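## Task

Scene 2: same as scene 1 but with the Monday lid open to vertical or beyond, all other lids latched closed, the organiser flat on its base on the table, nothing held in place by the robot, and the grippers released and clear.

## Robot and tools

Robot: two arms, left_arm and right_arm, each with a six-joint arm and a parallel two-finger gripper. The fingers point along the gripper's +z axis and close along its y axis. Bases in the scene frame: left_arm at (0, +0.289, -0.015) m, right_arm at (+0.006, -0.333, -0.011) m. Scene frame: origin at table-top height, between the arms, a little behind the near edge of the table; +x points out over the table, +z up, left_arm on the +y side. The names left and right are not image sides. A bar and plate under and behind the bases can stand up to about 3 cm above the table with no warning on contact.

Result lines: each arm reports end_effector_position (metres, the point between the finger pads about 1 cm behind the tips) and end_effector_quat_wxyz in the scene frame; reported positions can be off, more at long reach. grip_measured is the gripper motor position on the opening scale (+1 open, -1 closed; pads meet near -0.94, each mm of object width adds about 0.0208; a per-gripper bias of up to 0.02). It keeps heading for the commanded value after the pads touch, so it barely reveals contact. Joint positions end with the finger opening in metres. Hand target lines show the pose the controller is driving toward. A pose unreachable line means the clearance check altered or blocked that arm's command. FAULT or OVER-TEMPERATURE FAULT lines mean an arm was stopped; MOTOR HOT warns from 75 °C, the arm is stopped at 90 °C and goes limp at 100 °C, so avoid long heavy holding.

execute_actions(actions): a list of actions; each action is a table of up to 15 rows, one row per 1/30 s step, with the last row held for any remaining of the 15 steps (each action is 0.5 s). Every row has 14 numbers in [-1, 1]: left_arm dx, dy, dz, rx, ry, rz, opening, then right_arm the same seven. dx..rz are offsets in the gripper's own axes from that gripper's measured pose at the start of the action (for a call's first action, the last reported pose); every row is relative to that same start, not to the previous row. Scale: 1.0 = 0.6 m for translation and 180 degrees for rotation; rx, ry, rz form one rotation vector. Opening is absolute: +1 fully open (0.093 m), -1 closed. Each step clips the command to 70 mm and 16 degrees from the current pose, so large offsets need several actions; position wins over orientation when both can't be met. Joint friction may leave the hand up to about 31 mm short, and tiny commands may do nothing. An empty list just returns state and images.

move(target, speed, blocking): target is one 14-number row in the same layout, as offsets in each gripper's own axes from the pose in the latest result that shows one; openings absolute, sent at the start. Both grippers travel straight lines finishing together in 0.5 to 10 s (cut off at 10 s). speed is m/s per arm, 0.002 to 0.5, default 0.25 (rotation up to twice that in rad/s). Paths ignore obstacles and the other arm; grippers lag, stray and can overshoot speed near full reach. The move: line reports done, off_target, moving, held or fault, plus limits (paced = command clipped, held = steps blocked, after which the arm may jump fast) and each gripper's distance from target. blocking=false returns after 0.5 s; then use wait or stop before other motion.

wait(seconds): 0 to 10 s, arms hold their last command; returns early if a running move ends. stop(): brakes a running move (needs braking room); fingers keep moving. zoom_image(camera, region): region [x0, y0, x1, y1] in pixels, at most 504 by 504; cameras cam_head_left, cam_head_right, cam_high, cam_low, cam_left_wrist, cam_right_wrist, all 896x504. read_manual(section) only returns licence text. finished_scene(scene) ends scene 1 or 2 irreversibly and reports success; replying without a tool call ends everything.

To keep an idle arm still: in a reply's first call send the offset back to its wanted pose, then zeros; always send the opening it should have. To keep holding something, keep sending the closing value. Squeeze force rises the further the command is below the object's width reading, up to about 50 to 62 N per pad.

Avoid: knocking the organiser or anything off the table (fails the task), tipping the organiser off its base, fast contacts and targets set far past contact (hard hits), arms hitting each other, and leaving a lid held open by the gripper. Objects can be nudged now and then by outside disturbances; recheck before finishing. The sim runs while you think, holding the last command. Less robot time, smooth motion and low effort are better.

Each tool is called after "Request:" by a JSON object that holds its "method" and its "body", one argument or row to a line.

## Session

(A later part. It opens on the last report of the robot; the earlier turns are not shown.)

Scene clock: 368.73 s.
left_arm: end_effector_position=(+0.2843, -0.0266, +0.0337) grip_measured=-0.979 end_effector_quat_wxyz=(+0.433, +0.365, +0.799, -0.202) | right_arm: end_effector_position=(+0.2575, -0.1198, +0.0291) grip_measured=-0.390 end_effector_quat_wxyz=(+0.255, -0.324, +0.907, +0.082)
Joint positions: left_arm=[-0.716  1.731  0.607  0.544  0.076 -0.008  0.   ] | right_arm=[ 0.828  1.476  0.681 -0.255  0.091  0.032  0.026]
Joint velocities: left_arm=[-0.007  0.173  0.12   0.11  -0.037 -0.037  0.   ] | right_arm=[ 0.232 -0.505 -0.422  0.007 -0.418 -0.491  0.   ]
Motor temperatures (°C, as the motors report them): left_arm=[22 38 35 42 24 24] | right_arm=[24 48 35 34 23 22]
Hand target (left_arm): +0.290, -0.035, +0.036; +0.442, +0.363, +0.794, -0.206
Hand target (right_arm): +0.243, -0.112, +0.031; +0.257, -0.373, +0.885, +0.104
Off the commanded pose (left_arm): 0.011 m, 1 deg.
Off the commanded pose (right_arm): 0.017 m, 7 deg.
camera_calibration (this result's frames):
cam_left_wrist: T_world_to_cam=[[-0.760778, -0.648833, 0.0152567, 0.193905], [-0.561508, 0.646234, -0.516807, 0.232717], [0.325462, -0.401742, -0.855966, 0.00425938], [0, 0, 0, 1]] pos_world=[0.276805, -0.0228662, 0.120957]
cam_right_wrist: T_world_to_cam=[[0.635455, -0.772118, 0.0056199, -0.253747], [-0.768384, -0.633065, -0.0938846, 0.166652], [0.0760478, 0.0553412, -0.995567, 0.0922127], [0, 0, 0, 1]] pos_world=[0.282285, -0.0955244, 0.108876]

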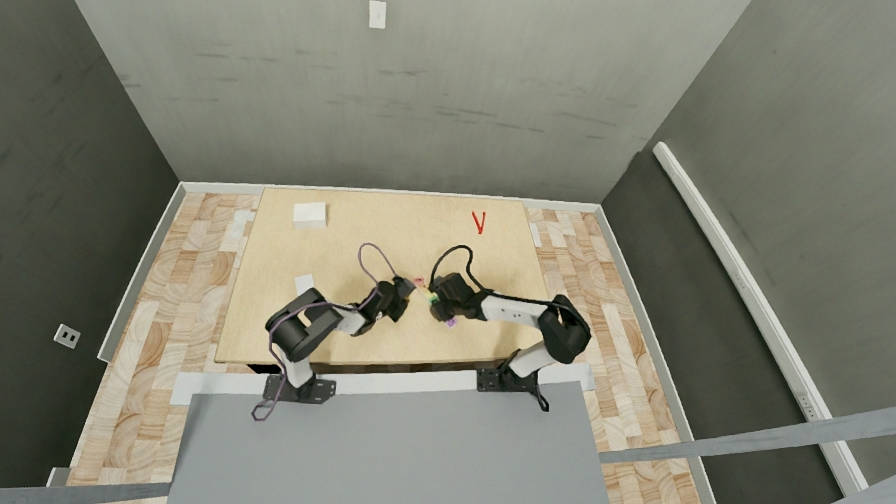

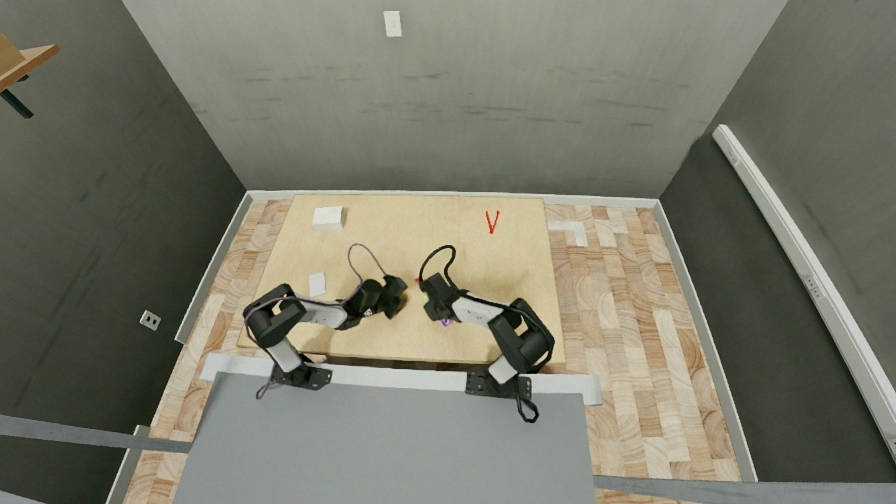

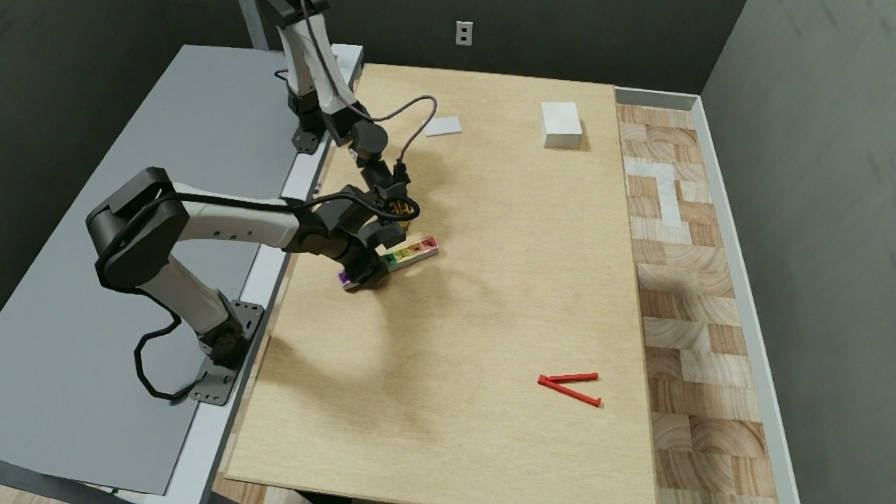

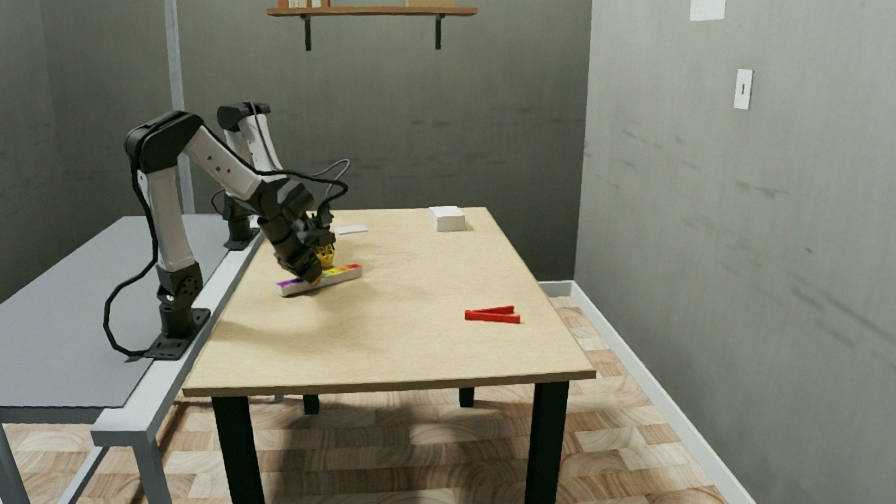

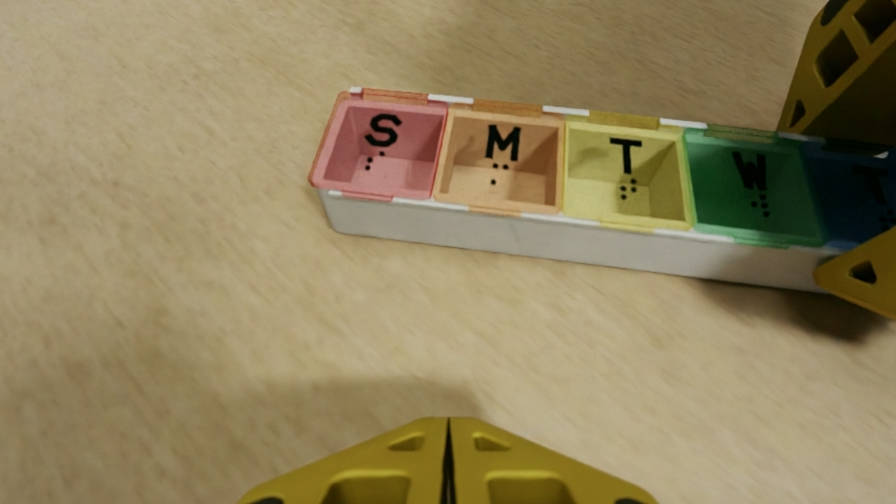

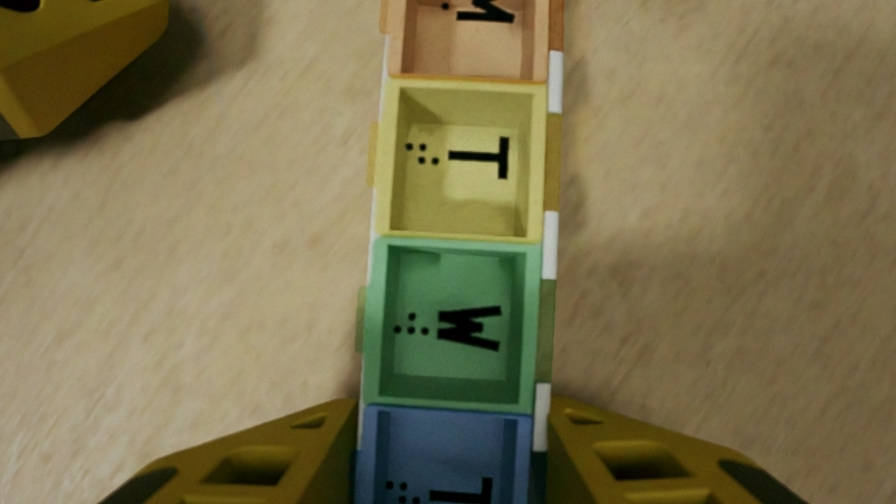

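Request:
{"method": "execute_actions", "body": {
  "actions": []
}}

Scene clock: 369.80 s.
left_arm: end_effector_position=(+0.2871, -0.0297, +0.0371) grip_measured=-0.979 end_effector_quat_wxyz=(+0.441, +0.364, +0.795, -0.205) | right_arm: end_effector_position=(+0.2472, -0.1147, +0.0302) grip_measured=-0.390 end_effector_quat_wxyz=(+0.253, -0.366, +0.891, +0.095)
Joint positions: left_arm=[-0.716  1.738  0.613  0.565  0.076 -0.008  0.   ] | right_arm=[ 0.839  1.453  0.663 -0.255  0.047 -0.039  0.026]
Joint velocities: left_arm=[ 0.002  0.002 -0.007  0.007 -0.051 -0.007  0.   ] | right_arm=[ 0.002 -0.012 -0.012 -0.007  0.007  0.007 -0.   ]
Motor temperatures (°C, as the motors report them): left_arm=[22 38 35 42 24 24] | right_arm=[24 48 35 34 23 22]
Hand target (left_arm): +0.290, -0.035, +0.036; +0.442, +0.363, +0.794, -0.206
Hand target (right_arm): +0.243, -0.111, +0.031; +0.257, -0.373, +0.885, +0.104
Off the commanded pose (left_arm): 0.007 m, 0 deg.
Off the commanded pose (right_arm): 0.005 m, 2 deg.
camera_calibration (this result's frames):
cam_left_wrist: T_world_to_cam=[[-0.761497, -0.648017, 0.0140205, 0.194248], [-0.553891, 0.63935, -0.533326, 0.236325], [0.33664, -0.413892, -0.845794, 0.00113911], [0, 0, 0, 1]] pos_world=[0.278435, -0.0247468, 0.124278]
cam_right_wrist: T_world_to_cam=[[0.705231, -0.70896, 0.00510927, -0.25322], [-0.705191, -0.702189, -0.0981628, 0.138693], [0.0731811, 0.0656244, -0.995157, 0.0956524], [0, 0, 0, 1]] pos_world=[0.269383, -0.0884108, 0.110097]

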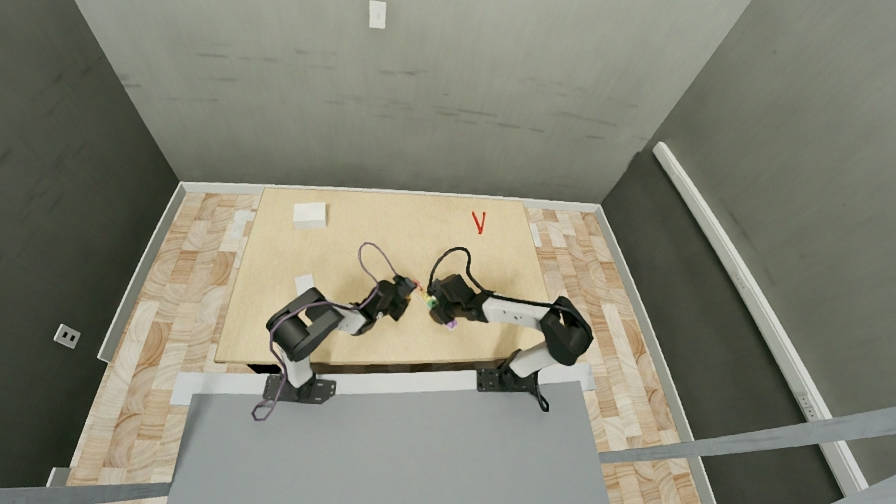

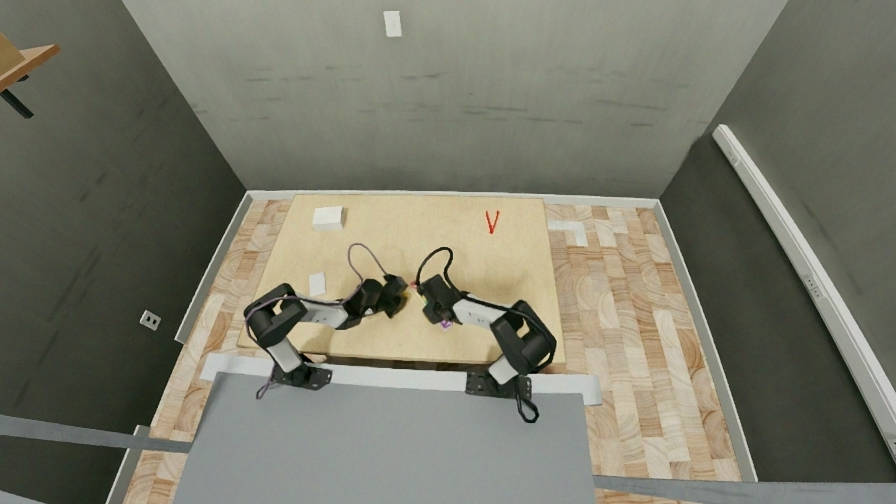

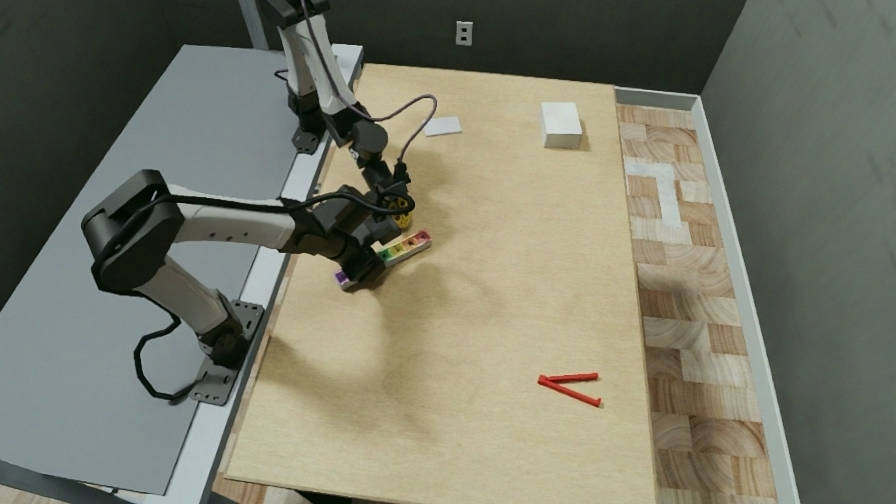

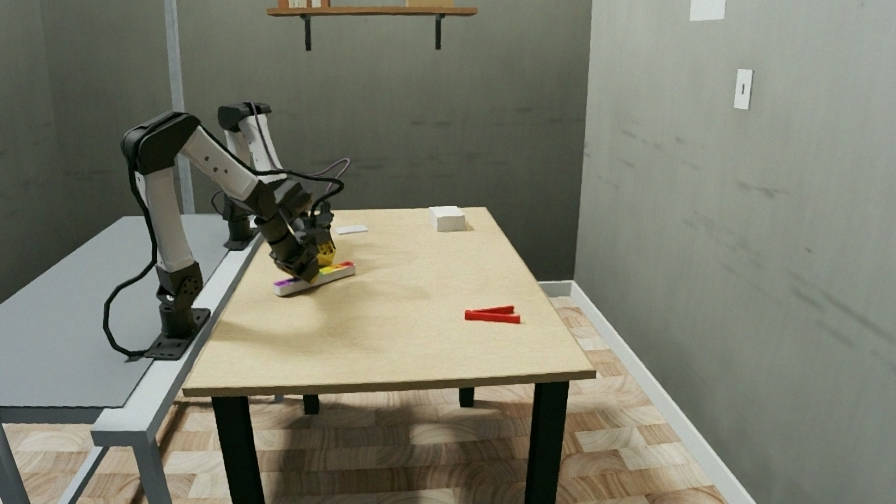

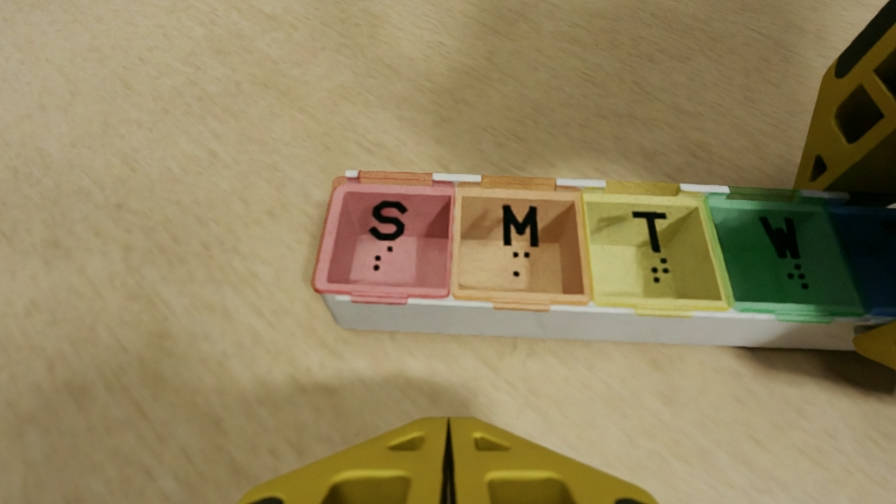

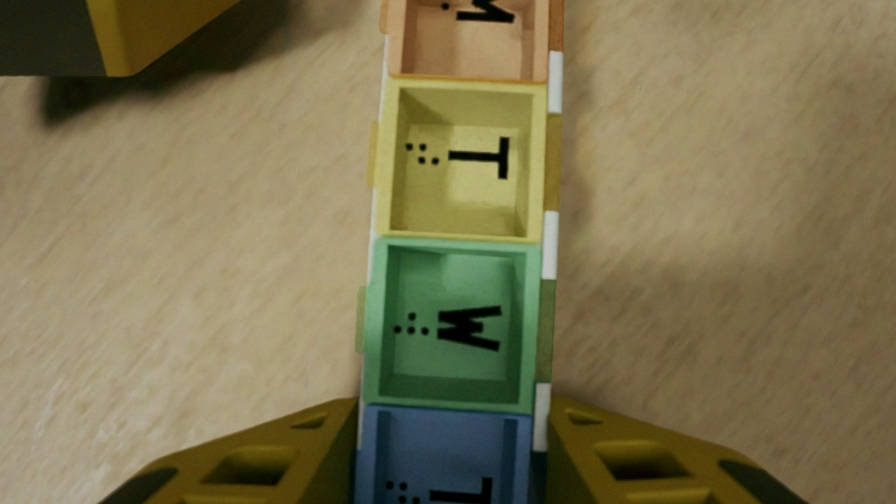

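Request:
{"method": "zoom_image", "body": {
  "camera": "cam_left_wrist",
  "region": [300, 160, 760, 440]
}}

Region (300, 160, 760, 440) of cam_left_wrist's 896x504 image, scaled by 1.096, with more detail than that image has; it fills the top 307 rows of this view, and the rest is white.

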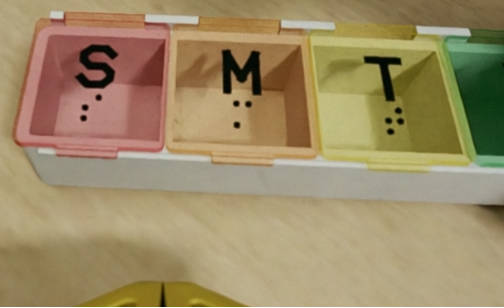

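Request:
{"method": "zoom_image", "body": {
  "camera": "cam_left_wrist",
  "region": [300, 260, 600, 360]
}}

Request:
{"method": "zoom_image", "body": {
  "camera": "cam_left_wrist",
  "region": [440, 270, 740, 370]
}}

Request:
{"method": "zoom_image", "body": {
  "camera": "cam_low",
  "region": [250, 210, 390, 310]
}}

Region (300, 260, 600, 360) of cam_left_wrist's 896x504 image, scaled by 1.680, with more detail than that image has.

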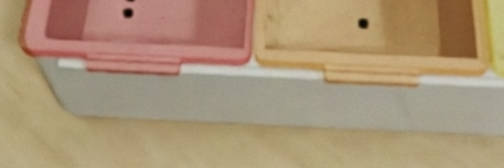

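Region (440, 270, 740, 370) of cam_left_wrist's 896x504 image, scaled by 1.680, with more detail than that image has.

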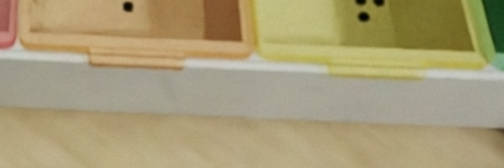

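Region (250, 210, 390, 310) of cam_low's 896x504 image, scaled by 3.600, with more detail than that image has; it fills the top 360 rows of this view, and the rest is white.

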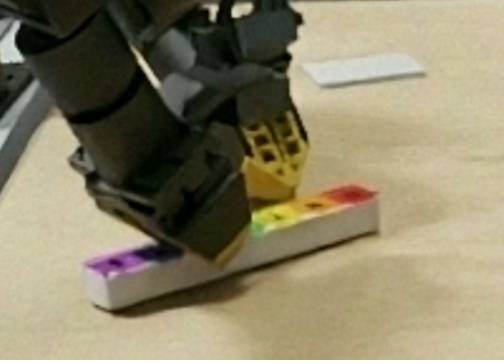

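Request:
{"method": "zoom_image", "body": {
  "camera": "cam_left_wrist",
  "region": [430, 170, 610, 350]
}}

Request:
{"method": "zoom_image", "body": {
  "camera": "cam_left_wrist",
  "region": [300, 165, 480, 345]
}}

Request:
{"method": "zoom_image", "body": {
  "camera": "cam_left_wrist",
  "region": [380, 380, 520, 480]
}}

Region (430, 170, 610, 350) of cam_left_wrist's 896x504 image, scaled by 2.800, with more detail than that image has.

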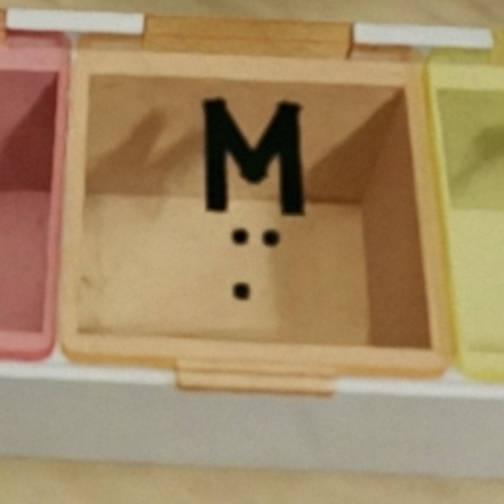

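Region (300, 165, 480, 345) of cam_left_wrist's 896x504 image, scaled by 2.800, with more detail than that image has.

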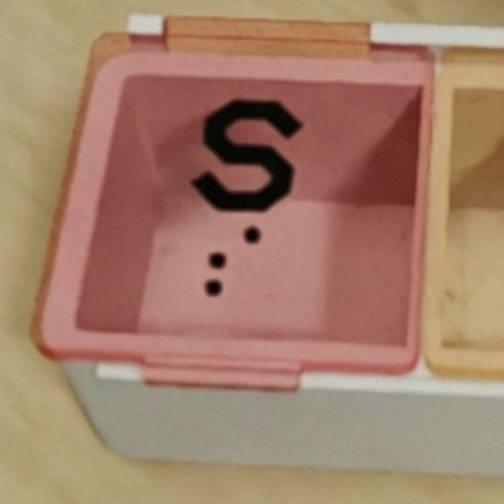

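Region (380, 380, 520, 480) of cam_left_wrist's 896x504 image, scaled by 3.600, with more detail than that image has; it fills the top 360 rows of this view, and the rest is white.

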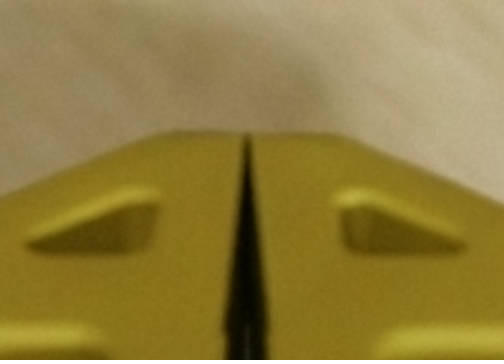

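Request:
{"method": "execute_actions", "body": {
  "actions": [
    [[-0.0037,-0.0043,0.0096,0.0017,-0.0001,0.0011,-1,0.0008,0,0,0,0.0006,0,-0.42],[-0.0042,-0.0068,0.0108,0.0027,-0.0001,0.0017,-1,0.0031,0,0,0,0.0024,0,-0.42],[-0.0049,-0.0107,0.0128,0.0041,0,0.0025,-1,0.0067,0,-0.0001,0,0.0053,0,-0.42],[-0.0058,-0.0155,0.0154,0.0059,0,0.0036,-1,0.0111,0,-0.0002,0,0.0088,0,-0.42],[-0.0070,-0.0210,0.0186,0.0079,0,0.0049,-1,0.0162,0,-0.0003,0,0.0128,0,-0.42],[-0.0083,-0.0264,0.0221,0.0099,0,0.0061,-1,0.0212,0,-0.0006,0,0.0167,0,-0.42],[-0.0097,-0.0312,0.0259,0.0117,0,0.0073,-1,0.0256,0,-0.0008,0,0.0202,0,-0.42],[-0.0112,-0.0350,0.0298,0.0131,0,0.0081,-1,0.0292,0,-0.0011,0,0.0231,0,-0.42],[-0.0127,-0.0373,0.0336,0.0140,0,0.0087,-1,0.0315,0,-0.0012,0,0.0249,0,-0.42],[-0.0141,-0.0380,0.0371,0.0143,0,0.0089,-1,0.0323,0,-0.0013,0,0.0255,0,-0.42],[-0.0153,-0.0378,0.0402,0.0143,-0.0001,0.0089,-1,0.0323,0,-0.0013,0,0.0255,0,-0.42],[-0.0163,-0.0376,0.0427,0.0143,-0.0001,0.0089,-1,0.0323,0,-0.0013,0,0.0255,0,-0.42],[-0.0171,-0.0375,0.0446,0.0143,-0.0002,0.0089,-1,0.0323,0,-0.0013,0,0.0255,0,-0.42],[-0.0175,-0.0374,0.0458,0.0143,-0.0002,0.0089,-1,0.0323,0,-0.0013,0,0.0255,0,-0.42],[-0.0177,-0.0374,0.0462,0.0143,-0.0002,0.0089,-1,0.0323,0,-0.0013,0,0.0255,0,-0.42]]
  ]
}}

Request:
{"method": "execute_actions", "body": {
  "actions": []
}}

Scene clock: 471.50 s.
left_arm: end_effector_position=(+0.2857, -0.0613, +0.0358) grip_measured=-0.979 end_effector_quat_wxyz=(+0.438, +0.383, +0.783, -0.218) | right_arm: end_effector_position=(+0.2428, -0.1192, +0.0265) grip_measured=-0.390 end_effector_quat_wxyz=(+0.239, -0.367, +0.895, +0.089)
Joint positions: left_arm=[-0.767  1.814  0.7    0.565  0.076 -0.008  0.   ] | right_arm=[ 0.839  1.453  0.663 -0.285  0.05  -0.037  0.026]
Joint velocities: left_arm=[ 0.007  0.042  0.071 -0.022  0.037  0.051  0.   ] | right_arm=[-0.007  0.017  0.012 -0.037  0.081  0.066 -0.001]
Motor temperatures (°C, as the motors report them): left_arm=[22 37 39 44 24 24] | right_arm=[24 42 36 34 23 22]
Hand target (left_arm): +0.289, -0.066, +0.032; +0.435, +0.384, +0.785, -0.217
Hand target (right_arm): +0.235, -0.126, +0.021; +0.217, -0.370, +0.900, +0.081
Off the commanded pose (left_arm): 0.007 m, 0 deg.
Off the commanded pose (right_arm): 0.012 m, 3 deg.
camera_calibration (this result's frames):
cam_left_wrist: T_world_to_cam=[[-0.793873, -0.607934, 0.0134908, 0.184513], [-0.517531, 0.663838, -0.53989, 0.246427], [0.319262, -0.435586, -0.841628, -0.00911455], [0, 0, 0, 1]] pos_world=[0.276924, -0.0553863, 0.122883]
cam_right_wrist: T_world_to_cam=[[0.703716, -0.71046, 0.00558856, -0.253202], [-0.708553, -0.702363, -0.0681152, 0.132056], [0.0523183, 0.0439739, -0.997662, 0.0951365], [0, 0, 0, 1]] pos_world=[0.266774, -0.0913218, 0.105324]

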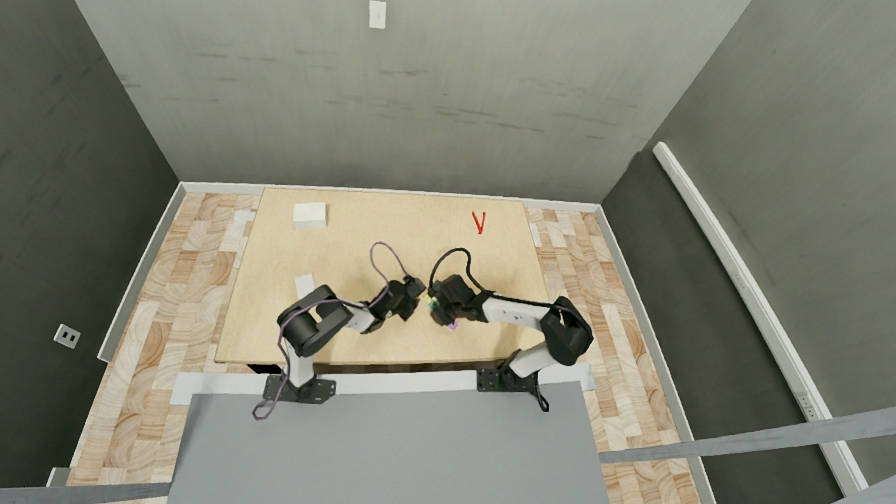

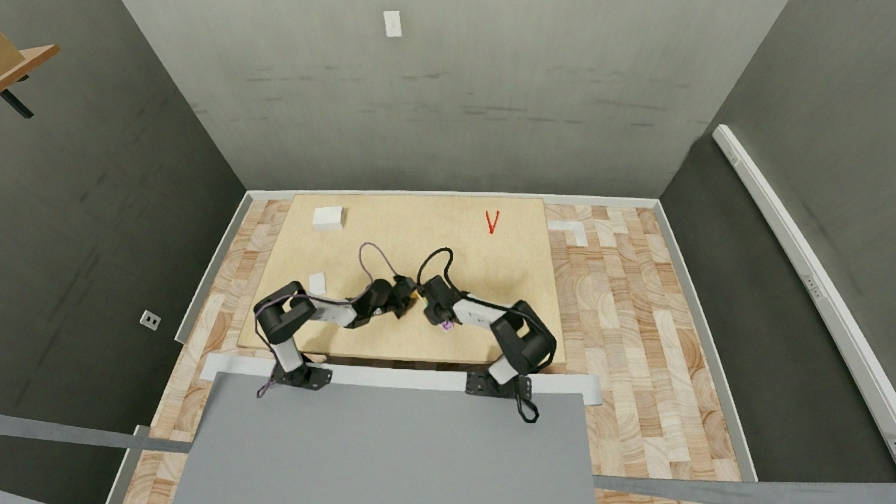

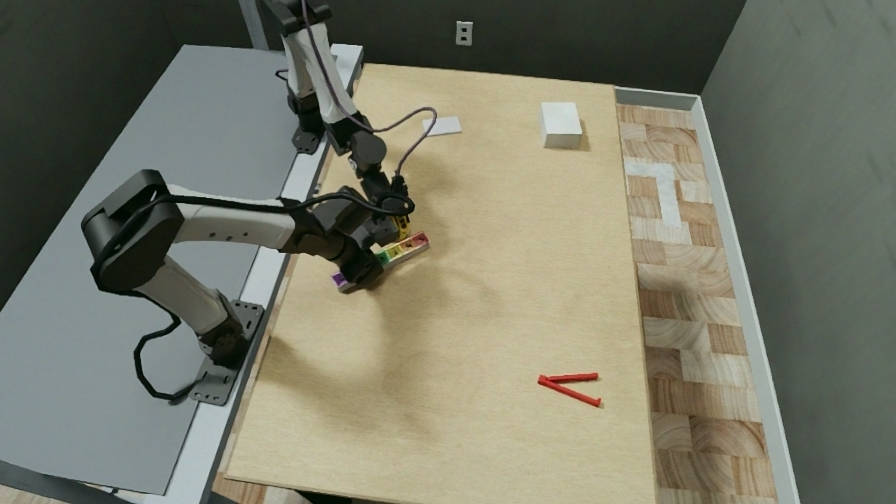

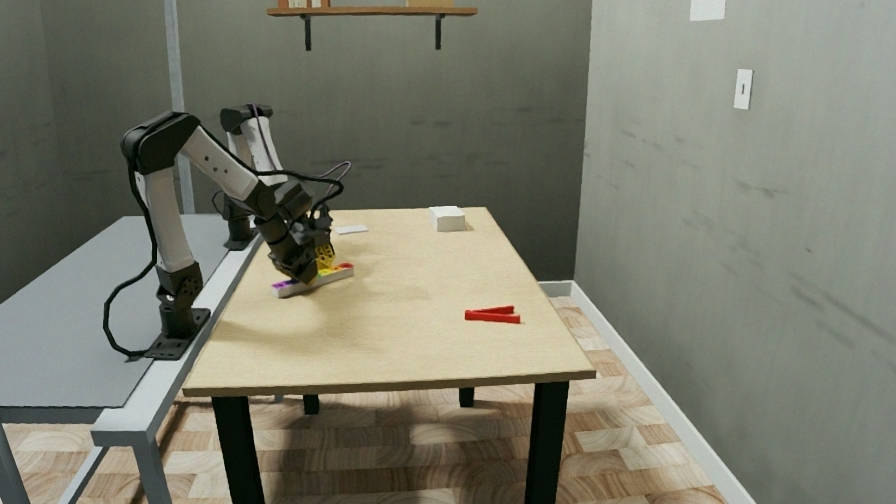

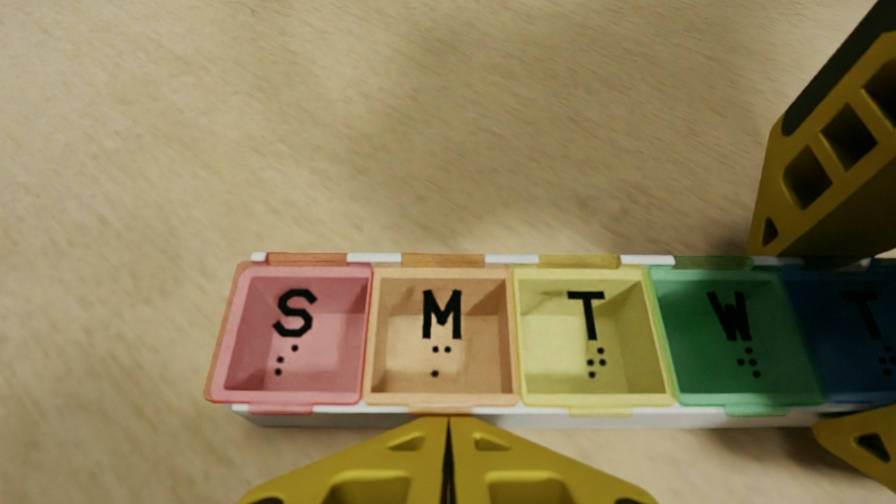

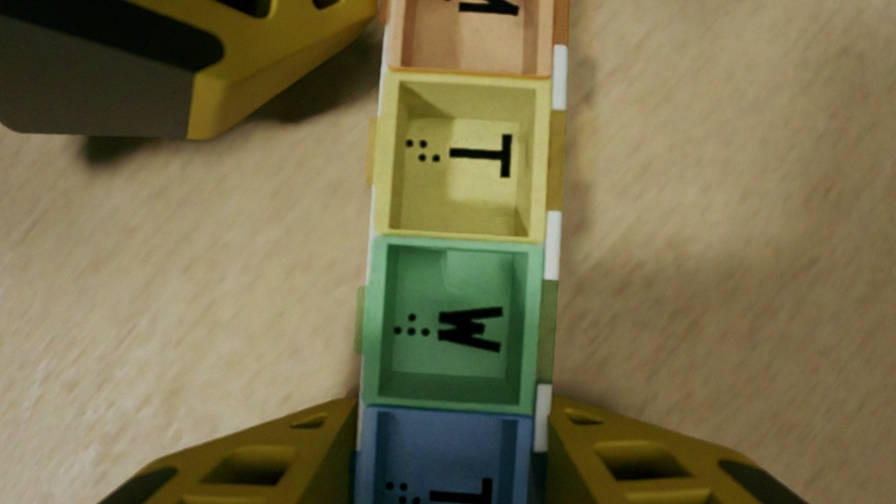

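Scene clock: 471.50 s.
left_arm: end_effector_position=(+0.2857, -0.0613, +0.0358) grip_measured=-0.979 end_effector_quat_wxyz=(+0.438, +0.383, +0.783, -0.218) | right_arm: end_effector_position=(+0.2428, -0.1192, +0.0265) grip_measured=-0.390 end_effector_quat_wxyz=(+0.239, -0.367, +0.895, +0.089)
Joint positions: left_arm=[-0.767  1.814  0.7    0.565  0.076 -0.008  0.   ] | right_arm=[ 0.839  1.453  0.663 -0.285  0.05  -0.037  0.026]
Joint velocities: left_arm=[ 0.007  0.042  0.071 -0.022  0.037  0.051  0.   ] | right_arm=[-0.007  0.017  0.012 -0.037  0.081  0.066 -0.001]
Motor temperatures (°C, as the motors report them): left_arm=[22 37 39 44 24 24] | right_arm=[24 42 36 34 23 22]
Hand target (left_arm): +0.289, -0.066, +0.032; +0.435, +0.384, +0.785, -0.217
Hand target (right_arm): +0.235, -0.126, +0.021; +0.217, -0.370, +0.900, +0.081
Off the commanded pose (left_arm): 0.007 m, 0 deg.
Off the commanded pose (right_arm): 0.012 m, 3 deg.
camera_calibration (this result's frames):
cam_left_wrist: T_world_to_cam=[[-0.793873, -0.607934, 0.0134908, 0.184513], [-0.517531, 0.663838, -0.53989, 0.246427], [0.319262, -0.435586, -0.841628, -0.00911455], [0, 0, 0, 1]] pos_world=[0.276924, -0.0553863, 0.122883]
cam_right_wrist: T_world_to_cam=[[0.703716, -0.71046, 0.00558856, -0.253202], [-0.708553, -0.702363, -0.0681152, 0.132056], [0.0523183, 0.0439739, -0.997662, 0.0951365], [0, 0, 0, 1]] pos_world=[0.266774, -0.0913218, 0.105324]

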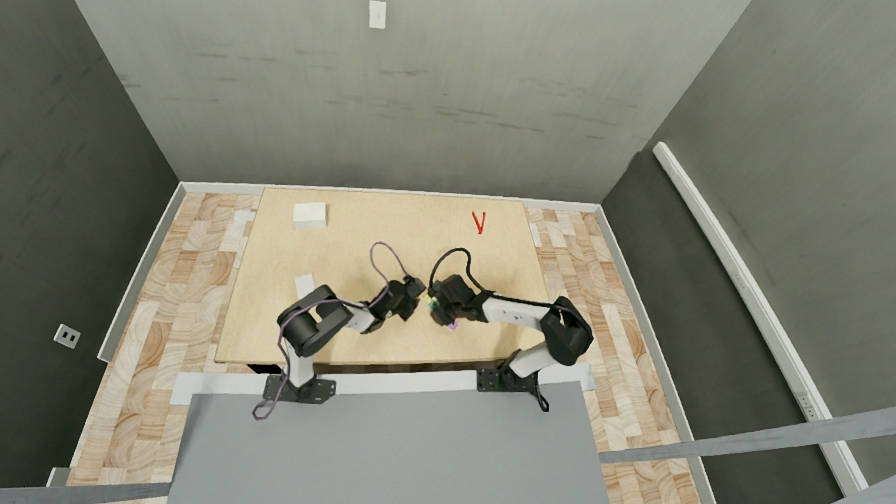

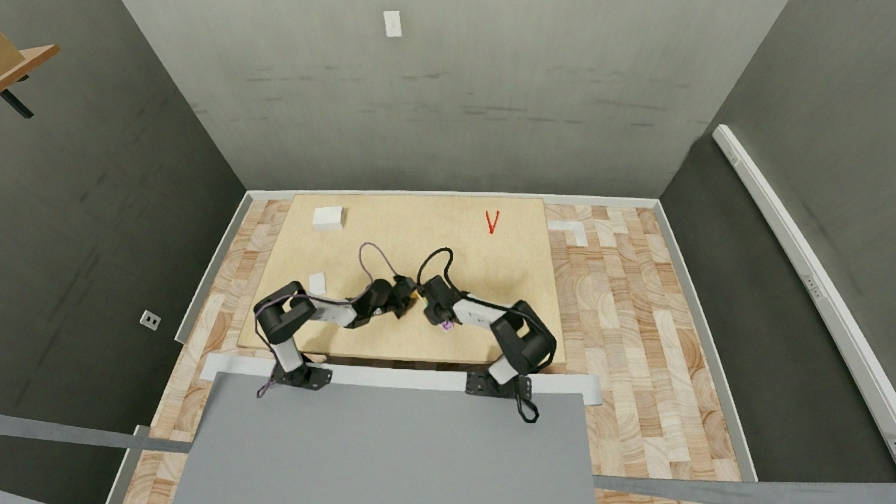

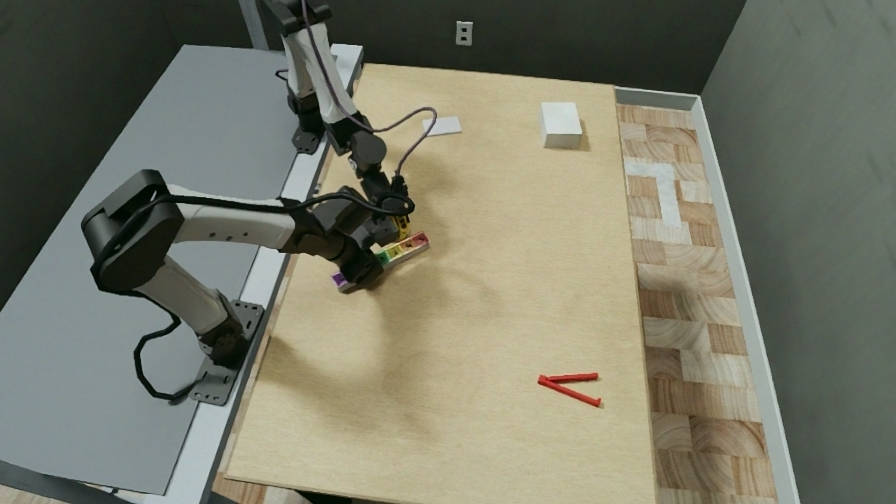

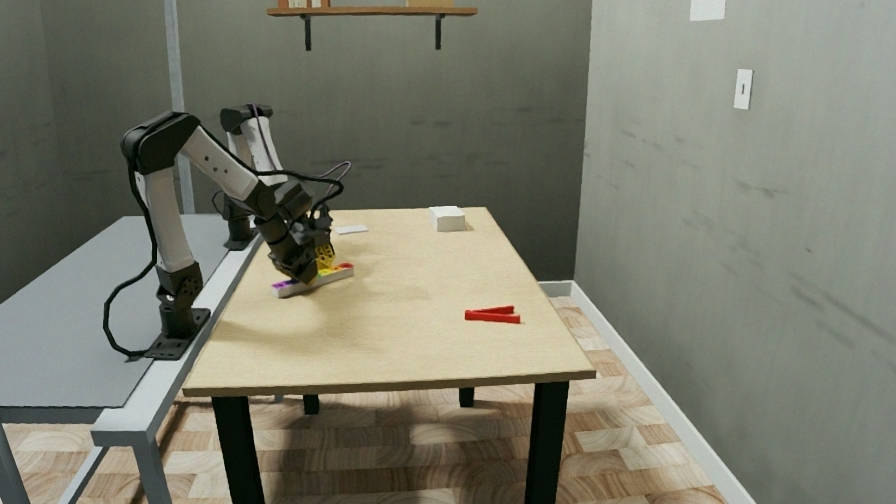

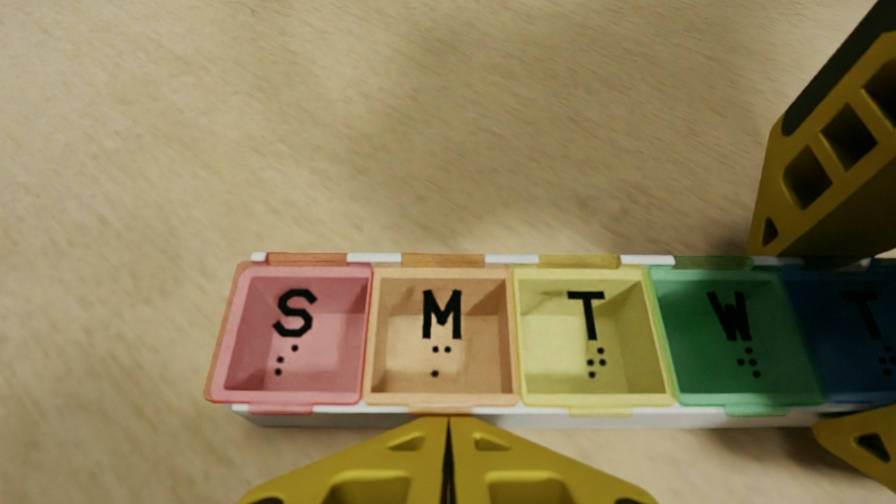

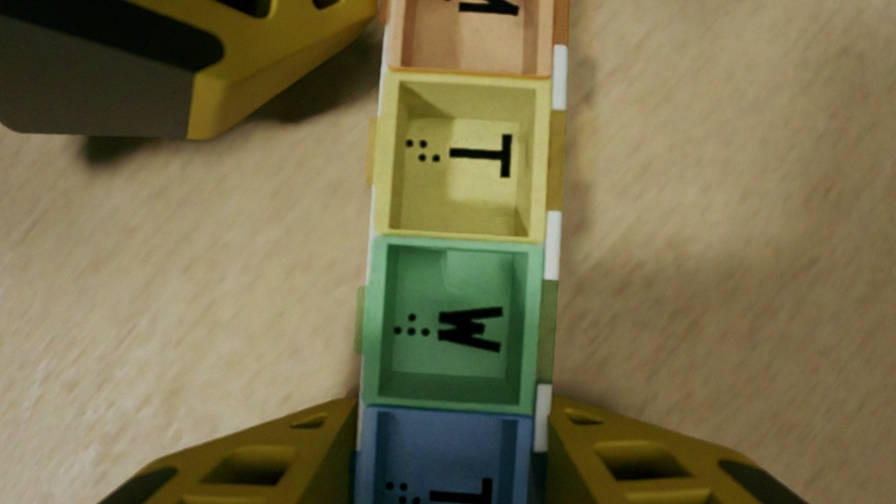

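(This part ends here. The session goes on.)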